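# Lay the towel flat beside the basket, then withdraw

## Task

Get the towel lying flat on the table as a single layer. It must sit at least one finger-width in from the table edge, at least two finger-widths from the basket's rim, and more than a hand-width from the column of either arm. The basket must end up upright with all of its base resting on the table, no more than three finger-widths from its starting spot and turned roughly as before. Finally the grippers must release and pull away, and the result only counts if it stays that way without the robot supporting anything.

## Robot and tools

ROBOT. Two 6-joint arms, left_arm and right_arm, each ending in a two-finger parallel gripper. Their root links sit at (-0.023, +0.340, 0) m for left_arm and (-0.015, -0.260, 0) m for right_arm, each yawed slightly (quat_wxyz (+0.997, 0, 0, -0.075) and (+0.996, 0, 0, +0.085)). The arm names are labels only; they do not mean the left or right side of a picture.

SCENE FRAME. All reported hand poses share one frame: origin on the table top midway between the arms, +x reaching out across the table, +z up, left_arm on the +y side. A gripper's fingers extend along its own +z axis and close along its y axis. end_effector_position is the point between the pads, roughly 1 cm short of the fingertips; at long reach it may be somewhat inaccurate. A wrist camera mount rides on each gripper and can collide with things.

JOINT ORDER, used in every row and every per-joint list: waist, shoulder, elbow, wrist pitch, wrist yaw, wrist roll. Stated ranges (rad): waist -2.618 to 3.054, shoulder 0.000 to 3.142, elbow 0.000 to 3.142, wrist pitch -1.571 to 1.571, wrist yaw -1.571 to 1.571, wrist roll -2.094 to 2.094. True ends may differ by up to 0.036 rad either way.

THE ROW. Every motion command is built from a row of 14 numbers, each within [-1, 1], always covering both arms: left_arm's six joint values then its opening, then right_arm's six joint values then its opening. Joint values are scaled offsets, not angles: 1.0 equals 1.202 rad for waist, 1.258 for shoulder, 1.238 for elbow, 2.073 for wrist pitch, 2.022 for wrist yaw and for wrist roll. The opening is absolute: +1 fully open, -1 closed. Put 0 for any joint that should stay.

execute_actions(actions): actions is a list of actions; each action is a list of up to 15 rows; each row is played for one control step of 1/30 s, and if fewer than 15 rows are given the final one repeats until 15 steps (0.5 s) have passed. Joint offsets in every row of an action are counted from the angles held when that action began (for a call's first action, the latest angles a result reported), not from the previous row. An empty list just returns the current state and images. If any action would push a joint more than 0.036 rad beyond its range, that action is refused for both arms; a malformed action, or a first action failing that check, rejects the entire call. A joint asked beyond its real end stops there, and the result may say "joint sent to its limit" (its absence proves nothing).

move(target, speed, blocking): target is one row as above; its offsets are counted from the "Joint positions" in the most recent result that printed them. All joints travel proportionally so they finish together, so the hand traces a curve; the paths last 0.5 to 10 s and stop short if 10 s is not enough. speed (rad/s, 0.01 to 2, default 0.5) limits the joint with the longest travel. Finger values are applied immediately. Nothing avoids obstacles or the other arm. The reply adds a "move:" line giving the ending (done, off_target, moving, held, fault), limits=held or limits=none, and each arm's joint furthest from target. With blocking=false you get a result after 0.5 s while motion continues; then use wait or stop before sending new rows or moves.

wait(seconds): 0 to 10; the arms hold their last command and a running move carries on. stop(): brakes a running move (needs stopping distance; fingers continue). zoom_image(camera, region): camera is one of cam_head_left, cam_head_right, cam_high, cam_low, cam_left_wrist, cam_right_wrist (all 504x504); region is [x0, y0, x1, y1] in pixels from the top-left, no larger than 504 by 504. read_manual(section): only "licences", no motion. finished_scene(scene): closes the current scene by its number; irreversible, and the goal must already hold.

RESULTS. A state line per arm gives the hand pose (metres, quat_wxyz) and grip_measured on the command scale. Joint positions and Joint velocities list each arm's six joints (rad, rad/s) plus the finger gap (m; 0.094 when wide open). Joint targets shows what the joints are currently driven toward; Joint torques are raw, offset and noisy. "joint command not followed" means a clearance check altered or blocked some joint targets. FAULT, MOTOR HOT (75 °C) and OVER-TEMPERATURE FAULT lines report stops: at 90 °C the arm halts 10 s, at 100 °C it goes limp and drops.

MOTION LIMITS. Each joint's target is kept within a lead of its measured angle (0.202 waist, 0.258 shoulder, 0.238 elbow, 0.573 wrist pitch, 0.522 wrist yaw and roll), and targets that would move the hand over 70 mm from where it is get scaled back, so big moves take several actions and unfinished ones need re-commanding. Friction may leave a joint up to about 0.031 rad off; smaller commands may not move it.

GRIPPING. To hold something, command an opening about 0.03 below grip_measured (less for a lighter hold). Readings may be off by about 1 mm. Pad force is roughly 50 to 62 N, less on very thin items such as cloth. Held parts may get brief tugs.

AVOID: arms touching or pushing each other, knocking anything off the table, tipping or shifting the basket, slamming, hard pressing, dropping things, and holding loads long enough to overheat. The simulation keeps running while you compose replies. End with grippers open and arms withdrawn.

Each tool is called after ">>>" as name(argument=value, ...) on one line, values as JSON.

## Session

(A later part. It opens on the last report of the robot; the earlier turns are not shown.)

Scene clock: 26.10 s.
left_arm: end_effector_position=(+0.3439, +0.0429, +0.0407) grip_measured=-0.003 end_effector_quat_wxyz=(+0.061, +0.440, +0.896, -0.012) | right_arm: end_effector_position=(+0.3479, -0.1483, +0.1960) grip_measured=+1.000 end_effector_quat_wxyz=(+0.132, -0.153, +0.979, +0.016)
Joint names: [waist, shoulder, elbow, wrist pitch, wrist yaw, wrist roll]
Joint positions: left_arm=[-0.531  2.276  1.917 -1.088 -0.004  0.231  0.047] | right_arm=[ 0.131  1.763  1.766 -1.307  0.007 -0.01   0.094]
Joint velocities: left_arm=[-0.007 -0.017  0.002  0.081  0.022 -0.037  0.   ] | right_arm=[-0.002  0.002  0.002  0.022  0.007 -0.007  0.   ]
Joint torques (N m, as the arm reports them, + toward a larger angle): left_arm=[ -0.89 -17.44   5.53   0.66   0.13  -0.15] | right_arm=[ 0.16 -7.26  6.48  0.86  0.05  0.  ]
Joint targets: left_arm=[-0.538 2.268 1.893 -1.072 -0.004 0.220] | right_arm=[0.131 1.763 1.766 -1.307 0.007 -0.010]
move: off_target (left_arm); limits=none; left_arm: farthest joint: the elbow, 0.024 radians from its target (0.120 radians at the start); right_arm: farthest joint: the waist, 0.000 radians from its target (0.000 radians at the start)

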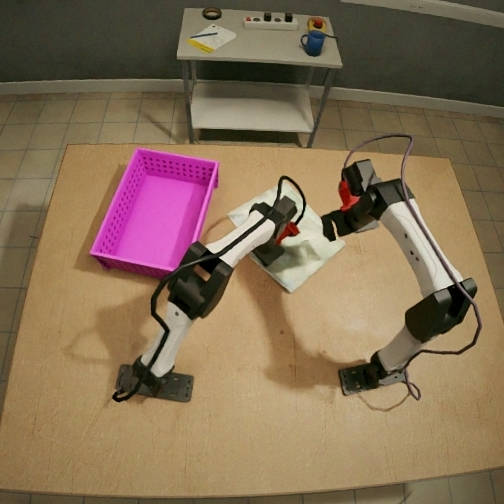

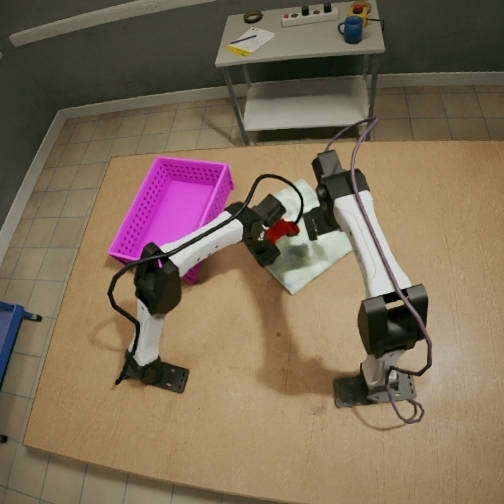

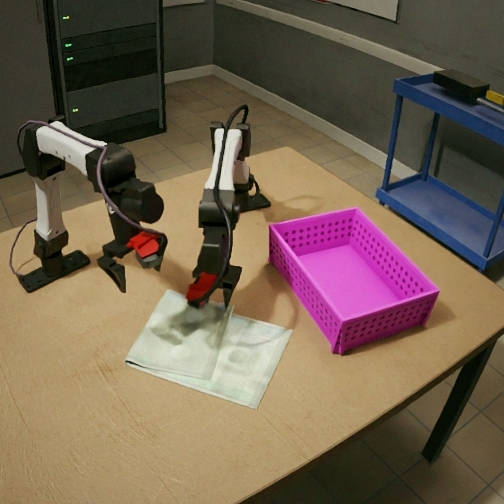

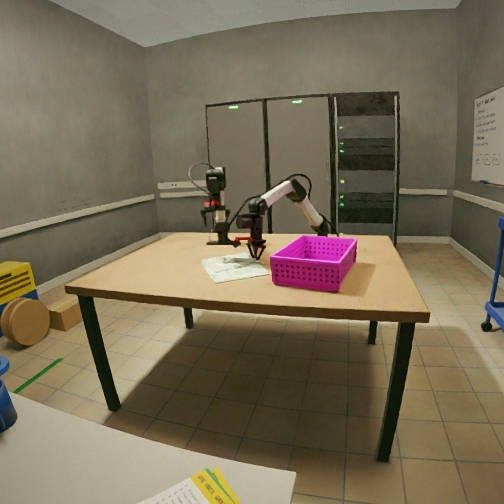

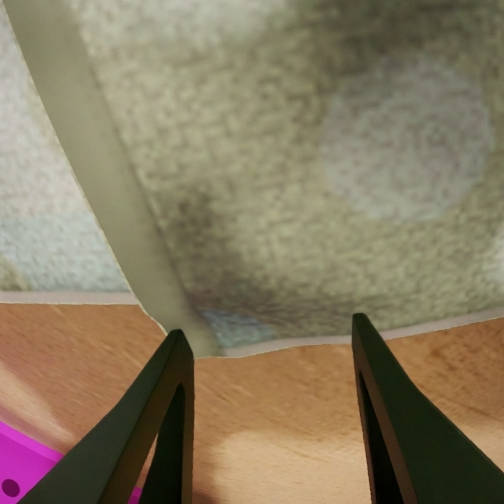

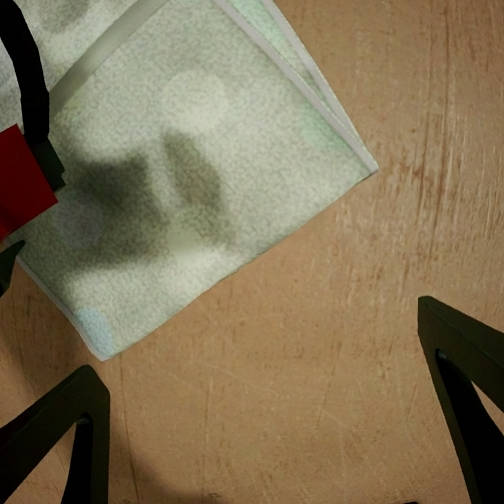

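>>> move(target=[-0.005, 0.052, -0.012, 0.008, 0, 0, 0.0, 0, 0, 0, 0, 0, 0, 1], speed=0.08)

>>> execute_actions(actions=[[[0,0.02,-0.012,0.008,0,0,-0.1,0,0,0,0,0,0,1],[0,0.02,-0.012,0.008,0,0,-0.15,0,0,0,0,0,0,1],[0,0.02,-0.012,0.008,0,0,-0.2,0,0,0,0,0,0,1],[0,0.02,-0.012,0.008,0,0,-0.25,0,0,0,0,0,0,1],[0,0.02,-0.012,0.008,0,0,-0.3,0,0,0,0,0,0,1],[0,0.02,-0.012,0.008,0,0,-0.35,0,0,0,0,0,0,1],[0,0.02,-0.012,0.008,0,0,-0.4,0,0,0,0,0,0,1],[0,0.02,-0.012,0.008,0,0,-0.45,0,0,0,0,0,0,1],[0,0.02,-0.012,0.008,0,0,-0.5,0,0,0,0,0,0,1],[0,0.02,-0.012,0.008,0,0,-0.55,0,0,0,0,0,0,1],[0,0.02,-0.012,0.008,0,0,-0.6,0,0,0,0,0,0,1]]])

Scene clock: 27.93 s.
left_arm: end_effector_position=(+0.3427, +0.0438, +0.0293) grip_measured=-0.003 end_effector_quat_wxyz=(+0.049, +0.440, +0.897, -0.009) | right_arm: end_effector_position=(+0.3479, -0.1483, +0.1960) grip_measured=+1.000 end_effector_quat_wxyz=(+0.132, -0.153, +0.979, +0.016)
Joint names: [waist, shoulder, elbow, wrist pitch, wrist yaw, wrist roll]
Joint positions: left_arm=[-0.531  2.301  1.917 -1.086 -0.004  0.23   0.047] | right_arm=[ 0.131  1.763  1.766 -1.307  0.007 -0.01   0.094]
Joint velocities: left_arm=[ 0.007 -0.012  0.007 -0.022 -0.037 -0.022 -0.001] | right_arm=[ 0.022 -0.007 -0.002  0.022  0.022 -0.11   0.   ]
Joint torques (N m, as the arm reports them, + toward a larger angle): left_arm=[ -0.71 -13.54   6.09   0.61   0.12  -0.02] | right_arm=[ 0.16 -7.28  6.48  0.86  0.04 -0.01]
Joint targets: left_arm=[-0.537 2.341 1.902 -1.071 -0.004 0.231] | right_arm=[0.131 1.763 1.766 -1.307 0.007 -0.010]
move: off_target (left_arm); limits=none; left_arm: farthest joint: the shoulder, 0.040 radians from its target (0.066 radians at the start); right_arm: farthest joint: the waist, 0.000 radians from its target (0.000 radians at the start)

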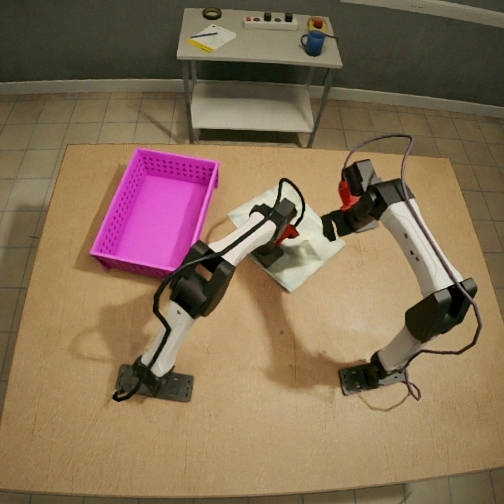

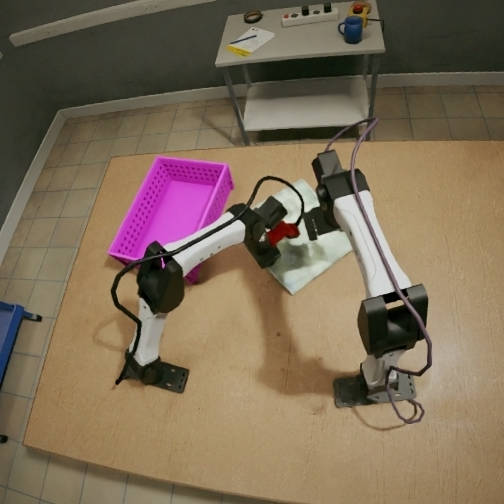

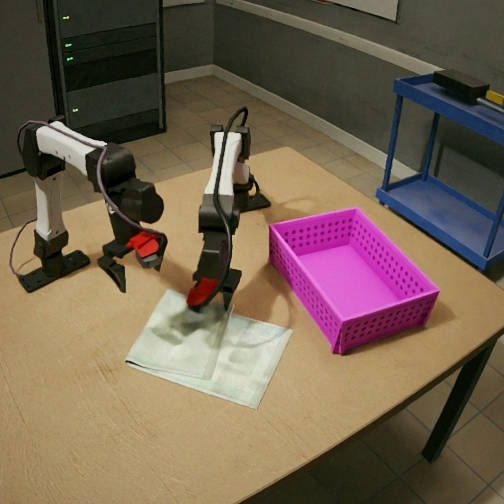

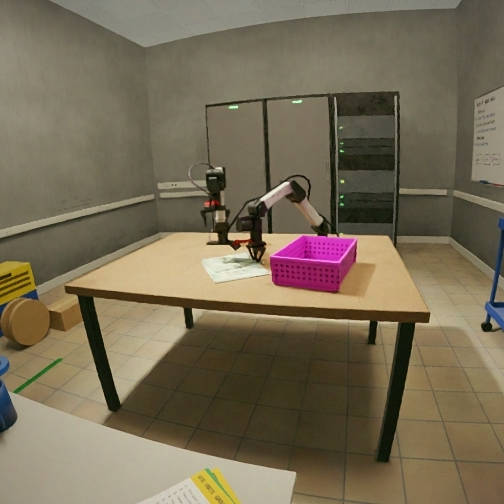

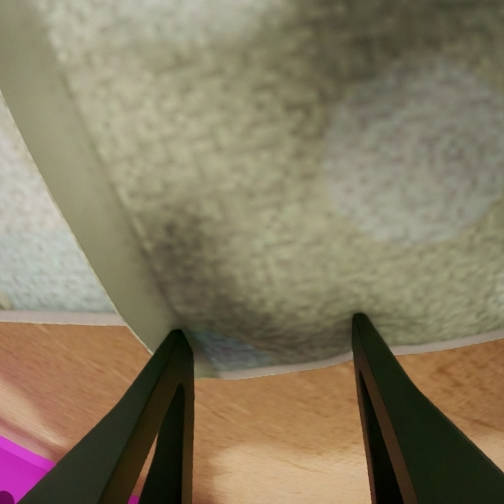

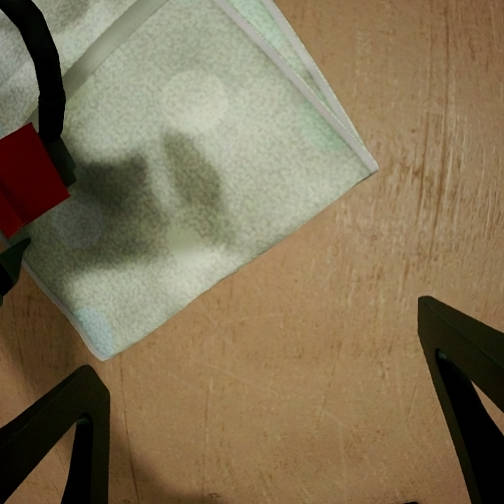

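Scene clock: 28.43 s.
left_arm: end_effector_position=(+0.3429, +0.0430, +0.0293) grip_measured=-0.597 end_effector_quat_wxyz=(+0.050, +0.440, +0.897, -0.011) | right_arm: end_effector_position=(+0.3479, -0.1483, +0.1960) grip_measured=+1.000 end_effector_quat_wxyz=(+0.132, -0.153, +0.979, +0.016)
Joint names: [waist, shoulder, elbow, wrist pitch, wrist yaw, wrist roll]
Joint positions: left_arm=[-0.531  2.301  1.917 -1.083 -0.001  0.23   0.019] | right_arm=[ 0.131  1.763  1.766 -1.307  0.007 -0.01   0.094]
Joint velocities: left_arm=[-0.007 -0.007 -0.007 -0.037 -0.022 -0.037  0.   ] | right_arm=[ 0.002  0.007 -0.022 -0.022  0.007  0.007  0.   ]
Joint torques (N m, as the arm reports them, + toward a larger angle): left_arm=[ -0.26 -14.77   6.18   0.62   0.11  -0.03] | right_arm=[ 0.17 -7.26  6.47  0.86  0.05 -0.01]
Joint targets: left_arm=[-0.531 2.326 1.902 -1.069 -0.004 0.230] | right_arm=[0.131 1.763 1.766 -1.307 0.007 -0.010]

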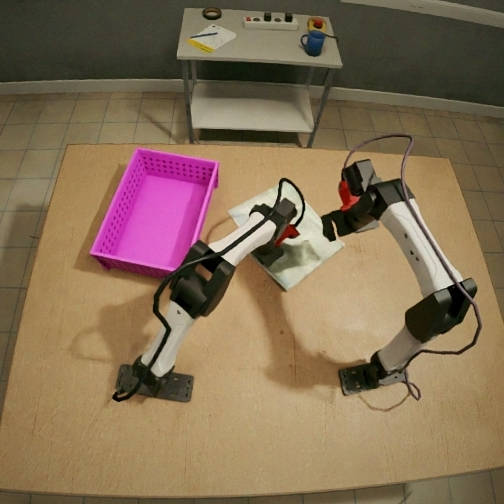

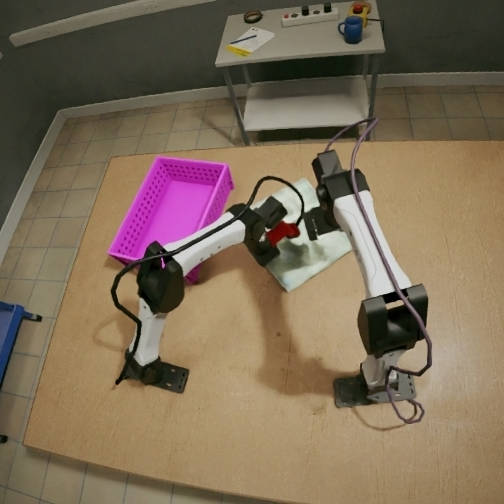

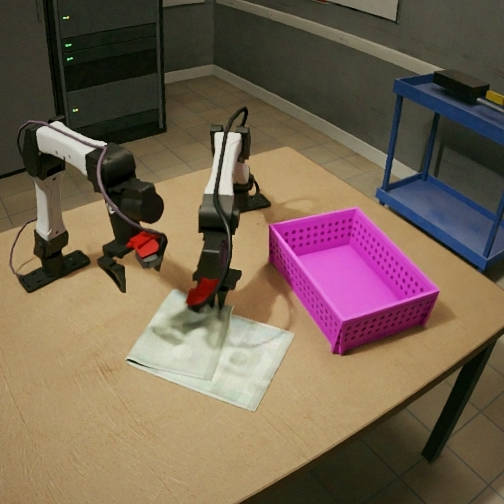

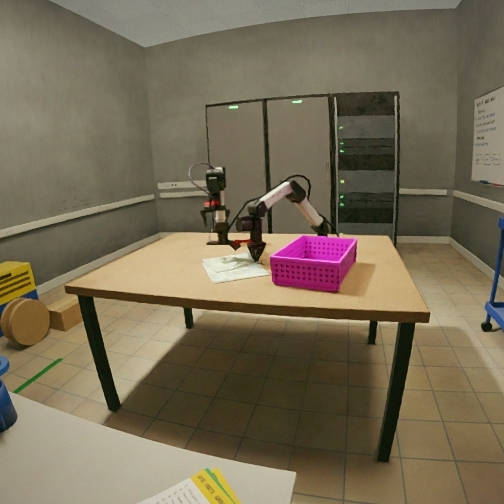

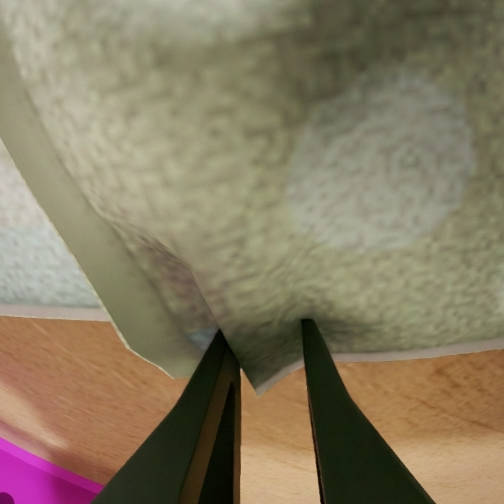

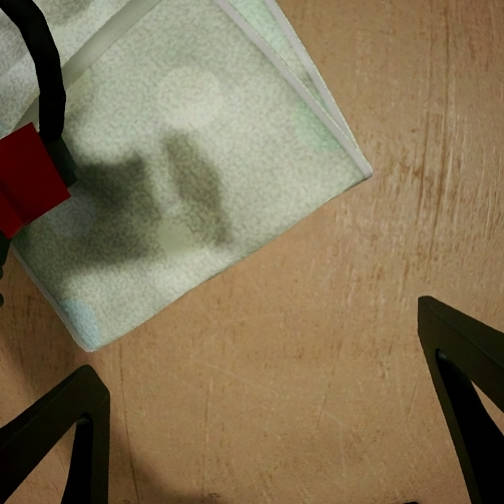

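A wrinkle is forming between the fingers. Continue closing.

>>> execute_actions(actions=[[[0,0.02,-0.012,0.007,0,0,-0.65,0,0,0,0,0,0,1],[0,0.02,-0.012,0.007,0,0,-0.7,0,0,0,0,0,0,1],[0,0.02,-0.012,0.007,0,0,-0.75,0,0,0,0,0,0,1],[0,0.02,-0.012,0.007,0,0,-0.8,0,0,0,0,0,0,1],[0,0.02,-0.012,0.007,0,0,-0.85,0,0,0,0,0,0,1],[0,0.02,-0.012,0.007,0,0,-0.9,0,0,0,0,0,0,1],[0,0.02,-0.012,0.007,0,0,-0.95,0,0,0,0,0,0,1],[0,0.02,-0.012,0.007,0,0,-1,0,0,0,0,0,0,1]]])

>>> move(target=[0, -0.08, 0, -0.04, 0, 0, -1, 0, 0, 0, 0, 0, 0, 1], speed=0.12)

Scene clock: 29.67 s.
left_arm: end_effector_position=(+0.3431, +0.0428, +0.0294) grip_measured=-0.968 end_effector_quat_wxyz=(+0.051, +0.440, +0.897, -0.011) | right_arm: end_effector_position=(+0.3479, -0.1483, +0.1960) grip_measured=+1.000 end_effector_quat_wxyz=(+0.132, -0.153, +0.979, +0.016)
Joint names: [waist, shoulder, elbow, wrist pitch, wrist yaw, wrist roll]
Joint positions: left_arm=[-0.531  2.301  1.917 -1.082 -0.001  0.23   0.001] | right_arm=[ 0.131  1.763  1.766 -1.307  0.007 -0.01   0.094]
Joint velocities: left_arm=[-0.017 -0.007  0.007  0.037  0.051  0.051 -0.001] | right_arm=[-0.002 -0.012 -0.002 -0.007 -0.022 -0.022  0.   ]
Joint torques (N m, as the arm reports them, + toward a larger angle): left_arm=[ -0.12 -14.72   6.13   0.58   0.15  -0.03] | right_arm=[ 0.19 -7.28  6.49  0.87  0.05 -0.01]
Joint targets: left_arm=[-0.531 2.326 1.902 -1.068 -0.001 0.230] | right_arm=[0.131 1.763 1.766 -1.307 0.007 -0.010]

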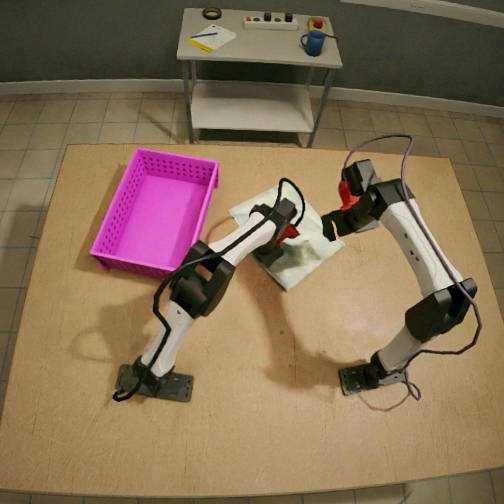

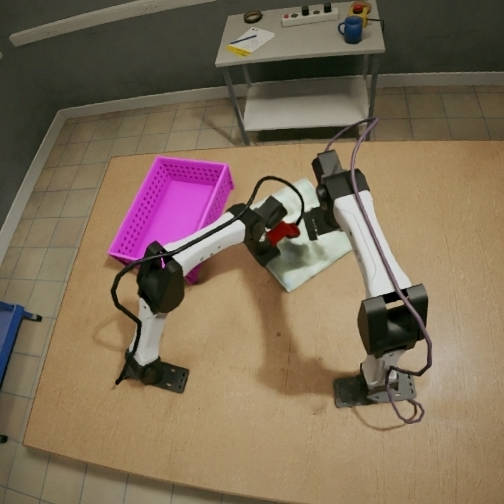

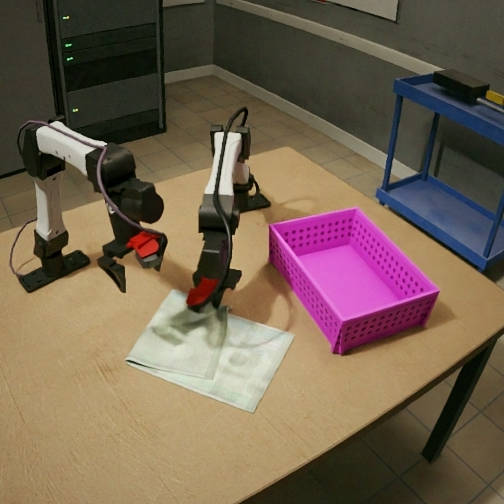

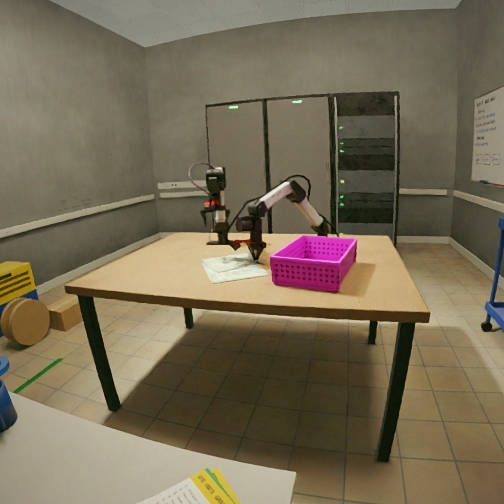

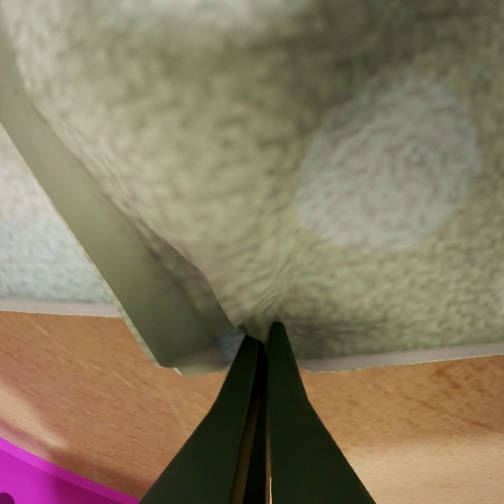

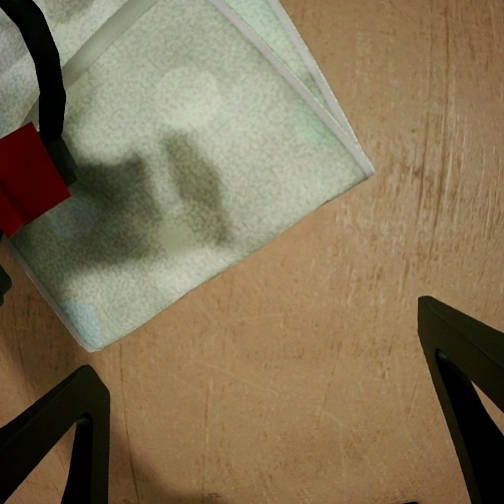

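Scene clock: 31.00 s.
left_arm: end_effector_position=(+0.3361, +0.0485, +0.0682) grip_measured=-0.968 end_effector_quat_wxyz=(+0.066, +0.439, +0.896, -0.015) | right_arm: end_effector_position=(+0.3479, -0.1483, +0.1960) grip_measured=+1.000 end_effector_quat_wxyz=(+0.132, -0.153, +0.979, +0.016)
Joint names: [waist, shoulder, elbow, wrist pitch, wrist yaw, wrist roll]
Joint positions: left_arm=[-0.531  2.21   1.917 -1.143 -0.001  0.23   0.001] | right_arm=[ 0.131  1.763  1.766 -1.307  0.007 -0.01   0.094]
Joint velocities: left_arm=[-0.002  0.012  0.007  0.051 -0.007  0.022 -0.001] | right_arm=[-0.012 -0.002  0.012  0.022 -0.022 -0.007  0.   ]
Joint torques (N m, as the arm reports them, + toward a larger angle): left_arm=[ -0.16 -17.06   7.52   0.36   0.14  -0.02] | right_arm=[ 0.18 -7.27  6.49  0.86  0.05 -0.01]
Joint targets: left_arm=[-0.531 2.200 1.917 -1.164 -0.001 0.230] | right_arm=[0.131 1.763 1.766 -1.307 0.007 -0.010]
move: off_target (left_arm); limits=none; left_arm: farthest joint: the wrist pitch, 0.022 radians from its target (0.083 radians at the start); right_arm: farthest joint: the waist, 0.000 radians from its target (0.000 radians at the start)

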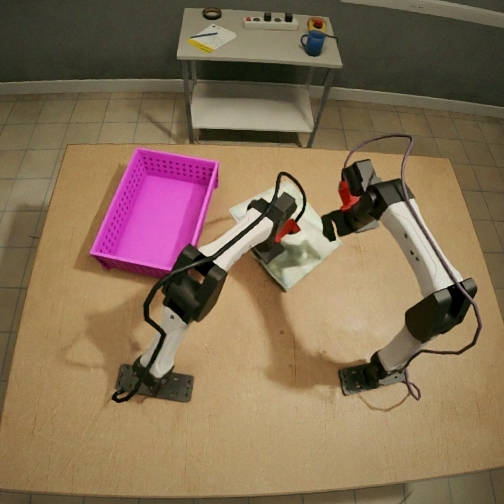

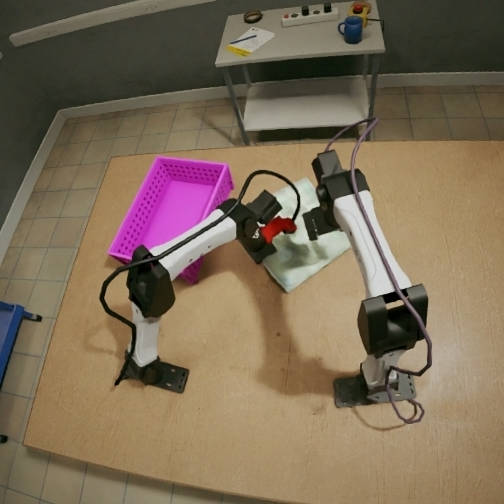

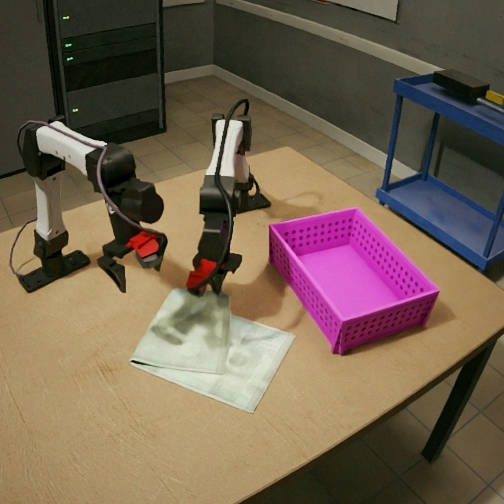

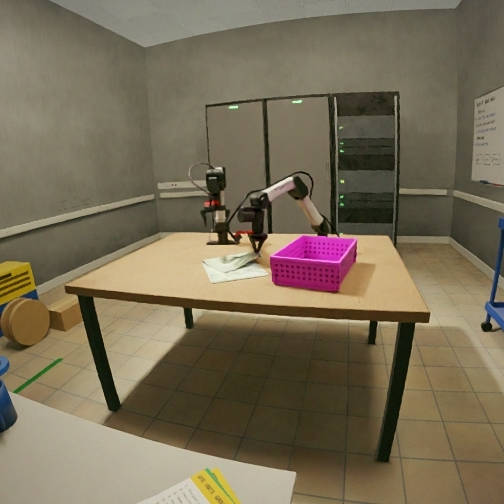

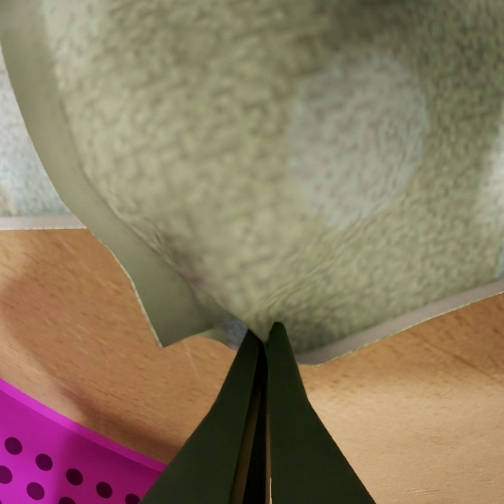

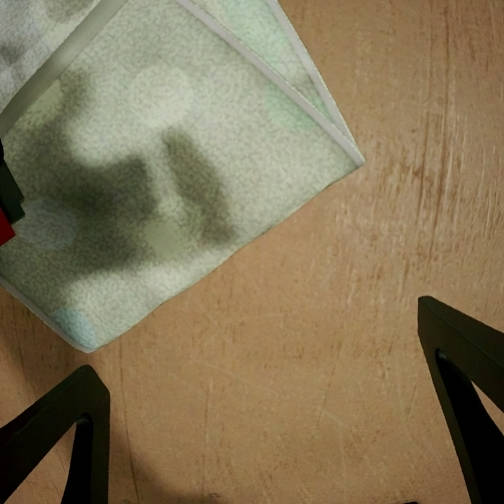

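>>> move(target=[-0.118, -0.158, -0.071, 0.039, 0, -0.072, -1, -0.039, 0.336, 0.376, 0.039, 0, 0.588, 0.2], speed=0.5)

Scene clock: 38.97 s.
left_arm: end_effector_position=(+0.2965, +0.0011, +0.1350) grip_measured=-0.968 end_effector_quat_wxyz=(+0.151, +0.434, +0.887, -0.056) | right_arm: end_effector_position=(+0.4679, -0.1304, +0.1701) grip_measured=+0.203 end_effector_quat_wxyz=(+0.139, +0.431, +0.884, +0.117)
Joint names: [waist, shoulder, elbow, wrist pitch, wrist yaw, wrist roll]
Joint positions: left_arm=[-0.664  2.025  1.854 -1.076 -0.001  0.095  0.001] | right_arm=[ 0.094  2.175  2.211 -1.242  0.007  1.17   0.057]
Joint velocities: left_arm=[-0.002 -0.017 -0.002  0.037 -0.022  0.022 -0.   ] | right_arm=[ 0.007  0.007 -0.002 -0.051 -0.066  0.022 -0.   ]
Joint torques (N m, as the arm reports them, + toward a larger angle): left_arm=[ -0.92 -15.88   5.7    1.06   0.12  -0.12] | right_arm=[-0.61 -9.75  8.    1.1   0.1   0.05]
Joint targets: left_arm=[-0.673 2.012 1.829 -1.062 -0.001 0.085] | right_arm=[0.084 2.186 2.231 -1.226 0.007 1.179]
move: off_target (left_arm); limits=none; left_arm: farthest joint: the elbow, 0.025 radians from its target (0.088 radians at the start); right_arm: farthest joint: the elbow, 0.020 radians from its target (0.466 radians at the start)

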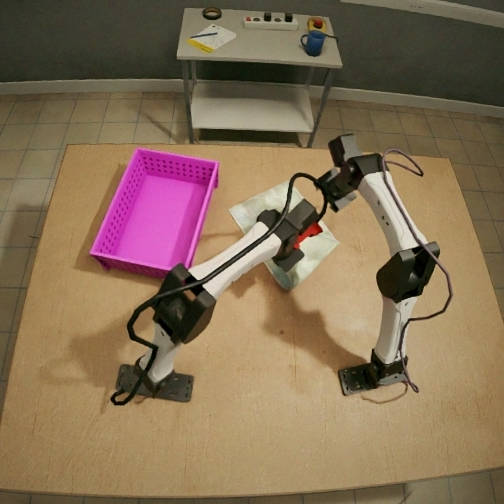

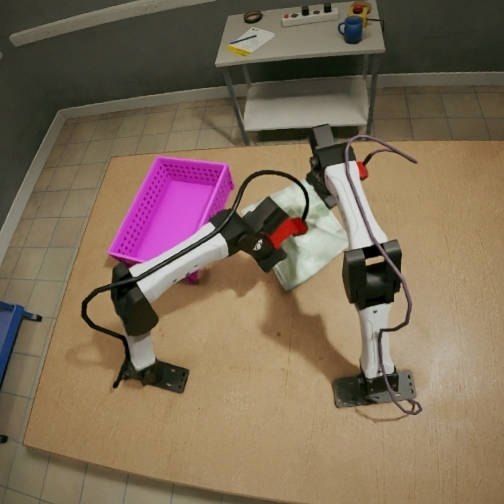

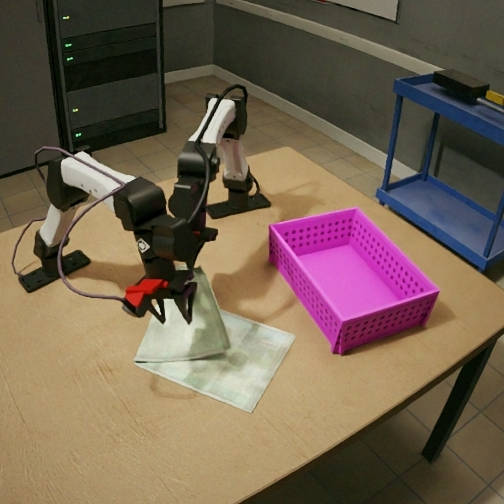

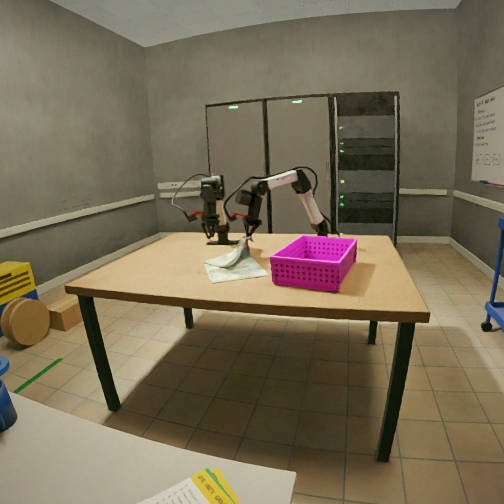

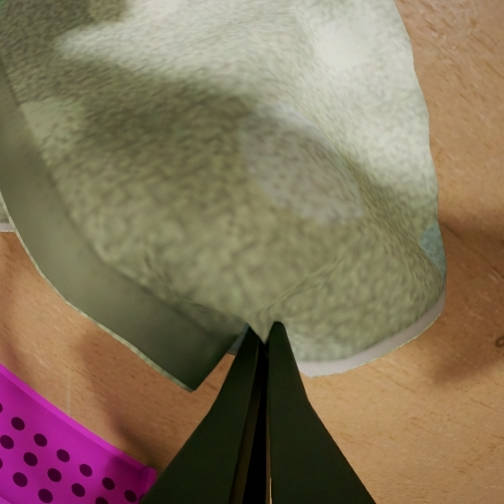

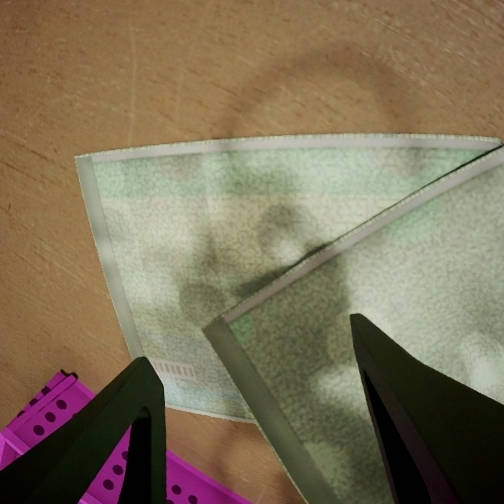

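>>> move(target=[-0.1714, 0.0297, 0.1442, -0.0734, 0, -0.1029, -1, -0.6606, -0.6955, -0.7359, -0.028, 0, 0, 0.2], speed=0.5)

Scene clock: 47.30 s.
left_arm: end_effector_position=(+0.2241, -0.0567, +0.1716) grip_measured=-0.968 end_effector_quat_wxyz=(+0.144, +0.434, +0.885, -0.089) | right_arm: end_effector_position=(+0.2144, -0.3927, +0.1945) grip_measured=+0.203 end_effector_quat_wxyz=(+0.134, +0.742, +0.656, +0.043)
Joint names: [waist, shoulder, elbow, wrist pitch, wrist yaw, wrist roll]
Joint positions: left_arm=[-0.863  2.038  2.014 -1.207 -0.001 -0.102  0.001] | right_arm=[-0.691  1.312  1.32  -1.296  0.004  1.171  0.057]
Joint velocities: left_arm=[ 0.007  0.002 -0.002  0.022 -0.051  0.037 -0.001] | right_arm=[-0.017 -0.002 -0.017  0.066  0.007  0.007  0.   ]
Joint torques (N m, as the arm reports them, + toward a larger angle): left_arm=[ -0.78 -12.49   9.17   0.78   0.12  -0.1 ] | right_arm=[-0.51 -4.16  5.03  0.8   0.13 -0.04]
Joint targets: left_arm=[-0.870 2.062 2.032 -1.229 -0.001 -0.113] | right_arm=[-0.700 1.299 1.301 -1.300 0.006 1.170]
move: off_target (left_arm); limits=none; left_arm: farthest joint: the shoulder, 0.024 radians from its target (0.037 radians at the start); right_arm: farthest joint: the elbow, 0.020 radians from its target (0.911 radians at the start)

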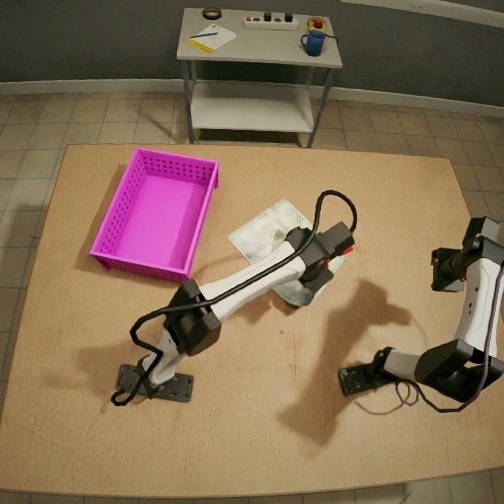

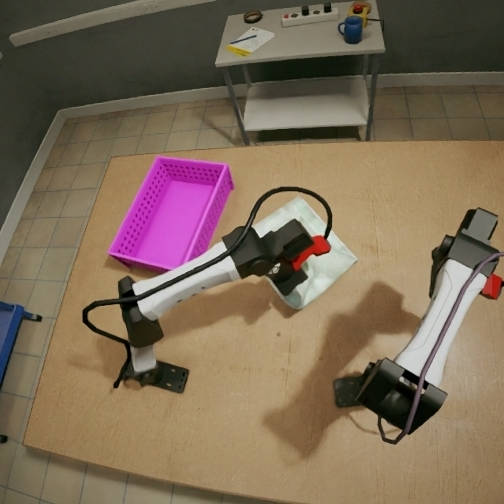

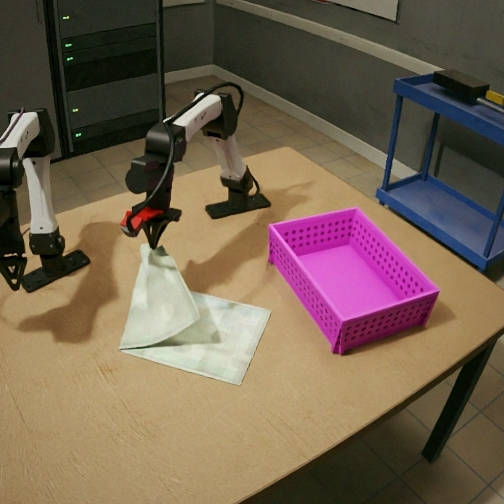

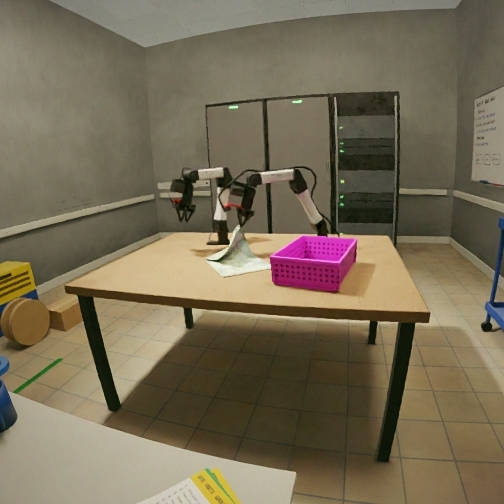

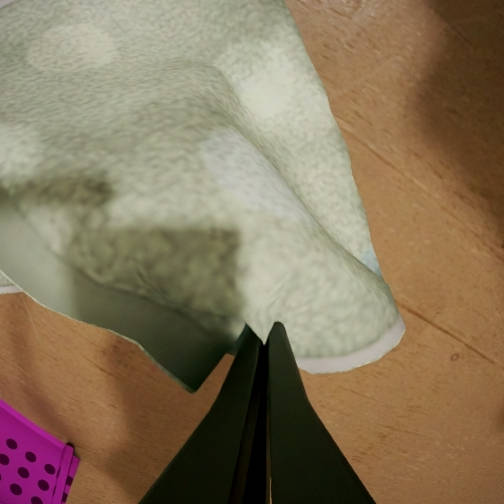

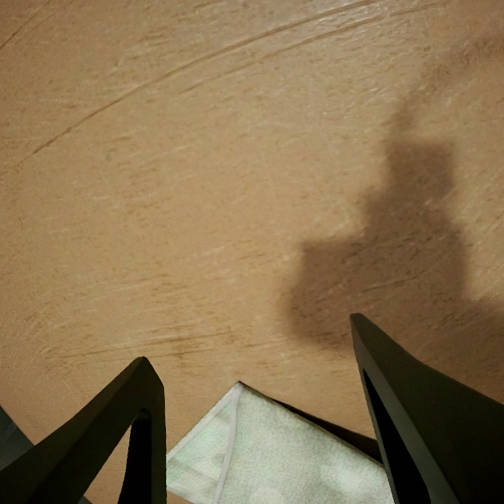

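>>> move(target=[-0.031, -0.0919, -0.356, 0.03, 0, 0.3175, -1, 0.554, 0.607, 0.477, 0.039, 0, -0.584, 0.2], speed=0.5)

Scene clock: 55.63 s.
left_arm: end_effector_position=(+0.1707, +0.0095, +0.0891) grip_measured=-0.968 end_effector_quat_wxyz=(+0.033, +0.706, +0.707, -0.008) | right_arm: end_effector_position=(+0.4173, -0.1988, +0.1178) grip_measured=+0.203 end_effector_quat_wxyz=(+0.080, -0.070, +0.994, +0.003)
Joint names: [waist, shoulder, elbow, wrist pitch, wrist yaw, wrist roll]
Joint positions: left_arm=[-0.89   1.939  1.597 -1.161 -0.001  0.529  0.001] | right_arm=[-0.028  2.068  1.887 -1.229  0.004 -0.     0.057]
Joint velocities: left_arm=[ 0.002 -0.002  0.022 -0.037 -0.022  0.022 -0.001] | right_arm=[ 0.007  0.012 -0.012  0.022 -0.066  0.051  0.001]
Joint torques (N m, as the arm reports them, + toward a larger angle): left_arm=[ -1.05 -14.59   5.37   0.52   0.16   0.06] | right_arm=[ 0.34 -9.2   8.18  0.79  0.05 -0.09]
Joint targets: left_arm=[-0.900 1.922 1.574 -1.145 -0.001 0.540] | right_arm=[-0.026 2.076 1.910 -1.215 0.004 -0.010]
move: off_target (left_arm, right_arm); limits=none; left_arm: farthest joint: the elbow, 0.024 radians from its target (0.441 radians at the start); right_arm: farthest joint: the elbow, 0.024 radians from its target (0.591 radians at the start)

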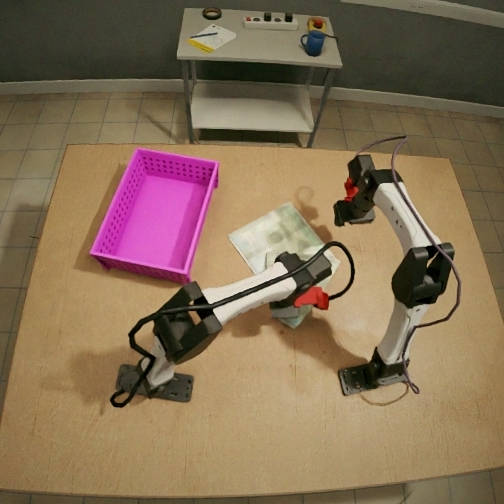

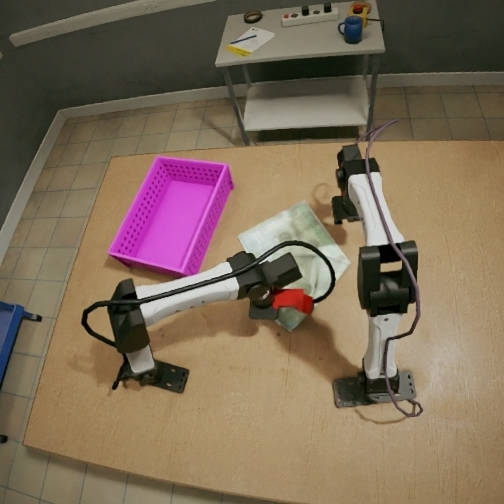

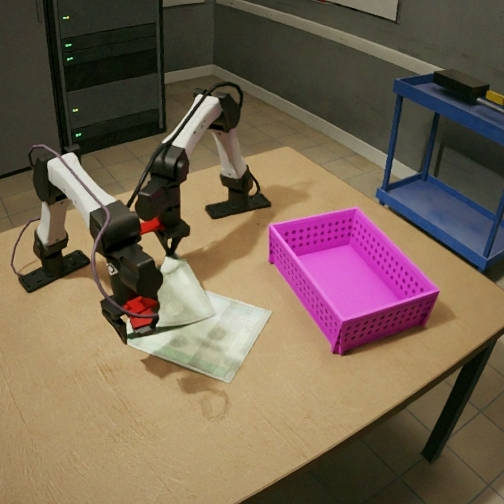

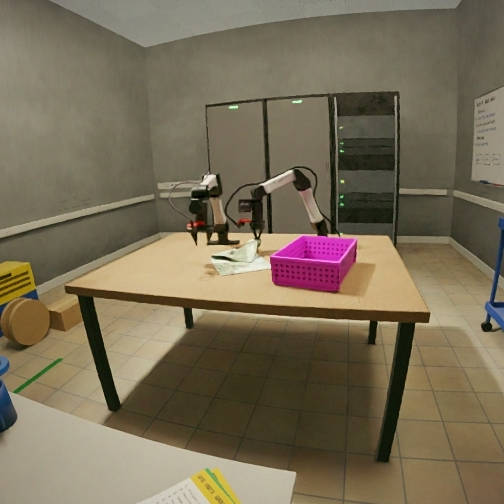

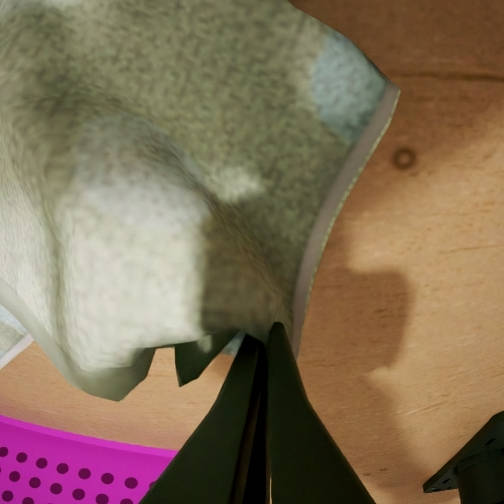

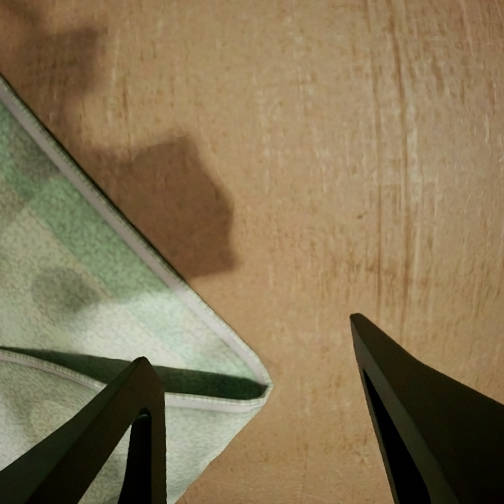

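>>> move(target=[0, 0, 0, 0, 0, 0, -1, 0.2088, 0.144, -0.0565, 0.2156, 0, -0.079, 0.2], speed=0.4)

Scene clock: 58.80 s.
left_arm: end_effector_position=(+0.1707, +0.0095, +0.0891) grip_measured=-0.968 end_effector_quat_wxyz=(+0.033, +0.706, +0.707, -0.008) | right_arm: end_effector_position=(+0.4652, -0.0626, +0.0480) grip_measured=+0.203 end_effector_quat_wxyz=(+0.179, -0.263, +0.948, +0.019)
Joint names: [waist, shoulder, elbow, wrist pitch, wrist yaw, wrist roll]
Joint positions: left_arm=[-0.89   1.939  1.597 -1.161 -0.001  0.529  0.001] | right_arm=[ 0.221  2.241  1.832 -0.8    0.004 -0.15   0.057]
Joint velocities: left_arm=[ 0.012  0.002  0.002  0.007  0.066  0.007 -0.   ] | right_arm=[ 0.012  0.002  0.007 -0.051 -0.095  0.022  0.   ]
Joint torques (N m, as the arm reports them, + toward a larger angle): left_arm=[ -0.11 -13.12   7.35   0.42   0.15  -0.04] | right_arm=[  0.34 -10.67   5.66   1.19   0.04  -0.12]
Joint targets: left_arm=[-0.890 1.939 1.597 -1.161 -0.001 0.529] | right_arm=[0.223 2.249 1.817 -0.782 0.004 -0.160]
move: done; limits=none; left_arm: farthest joint: the waist, 0.000 radians from its target (0.000 radians at the start); right_arm: farthest joint: the wrist pitch, 0.018 radians from its target (0.447 radians at the start)

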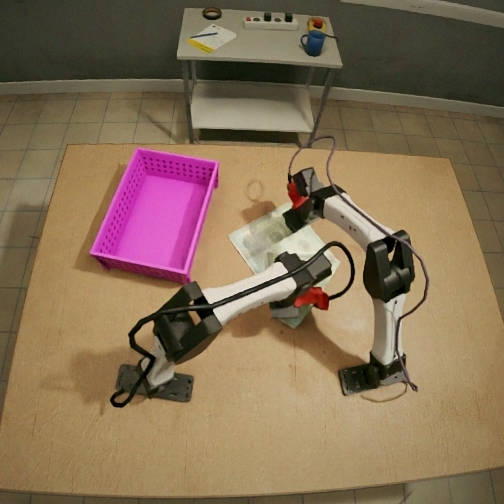

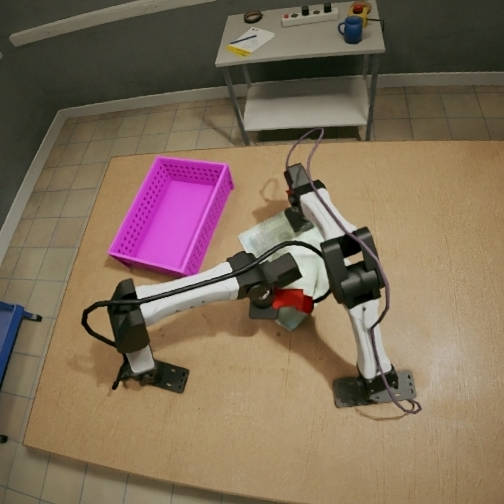

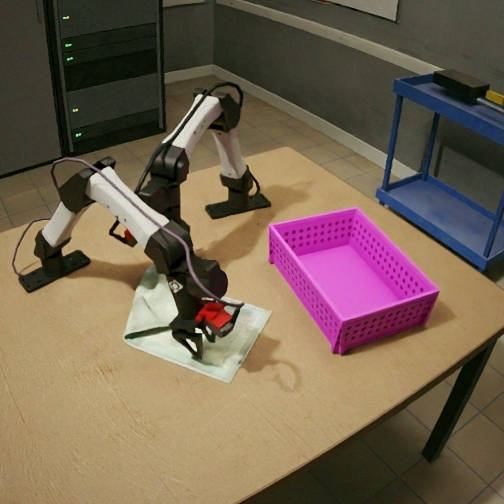

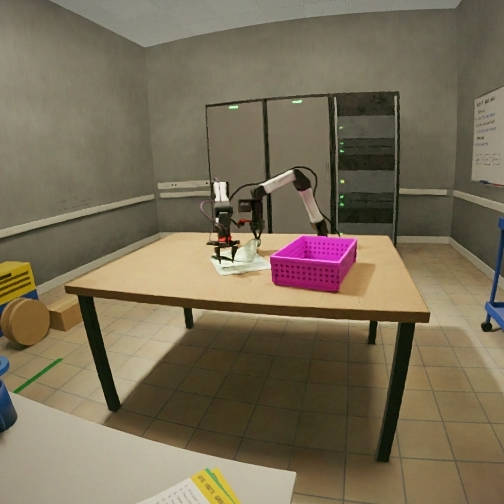

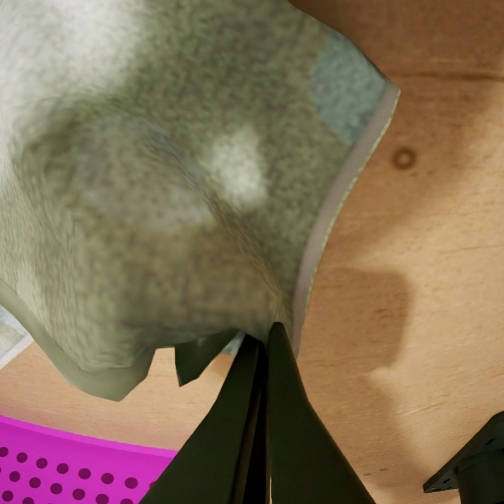

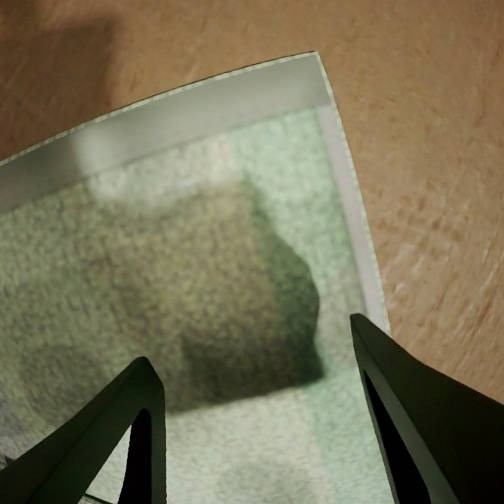

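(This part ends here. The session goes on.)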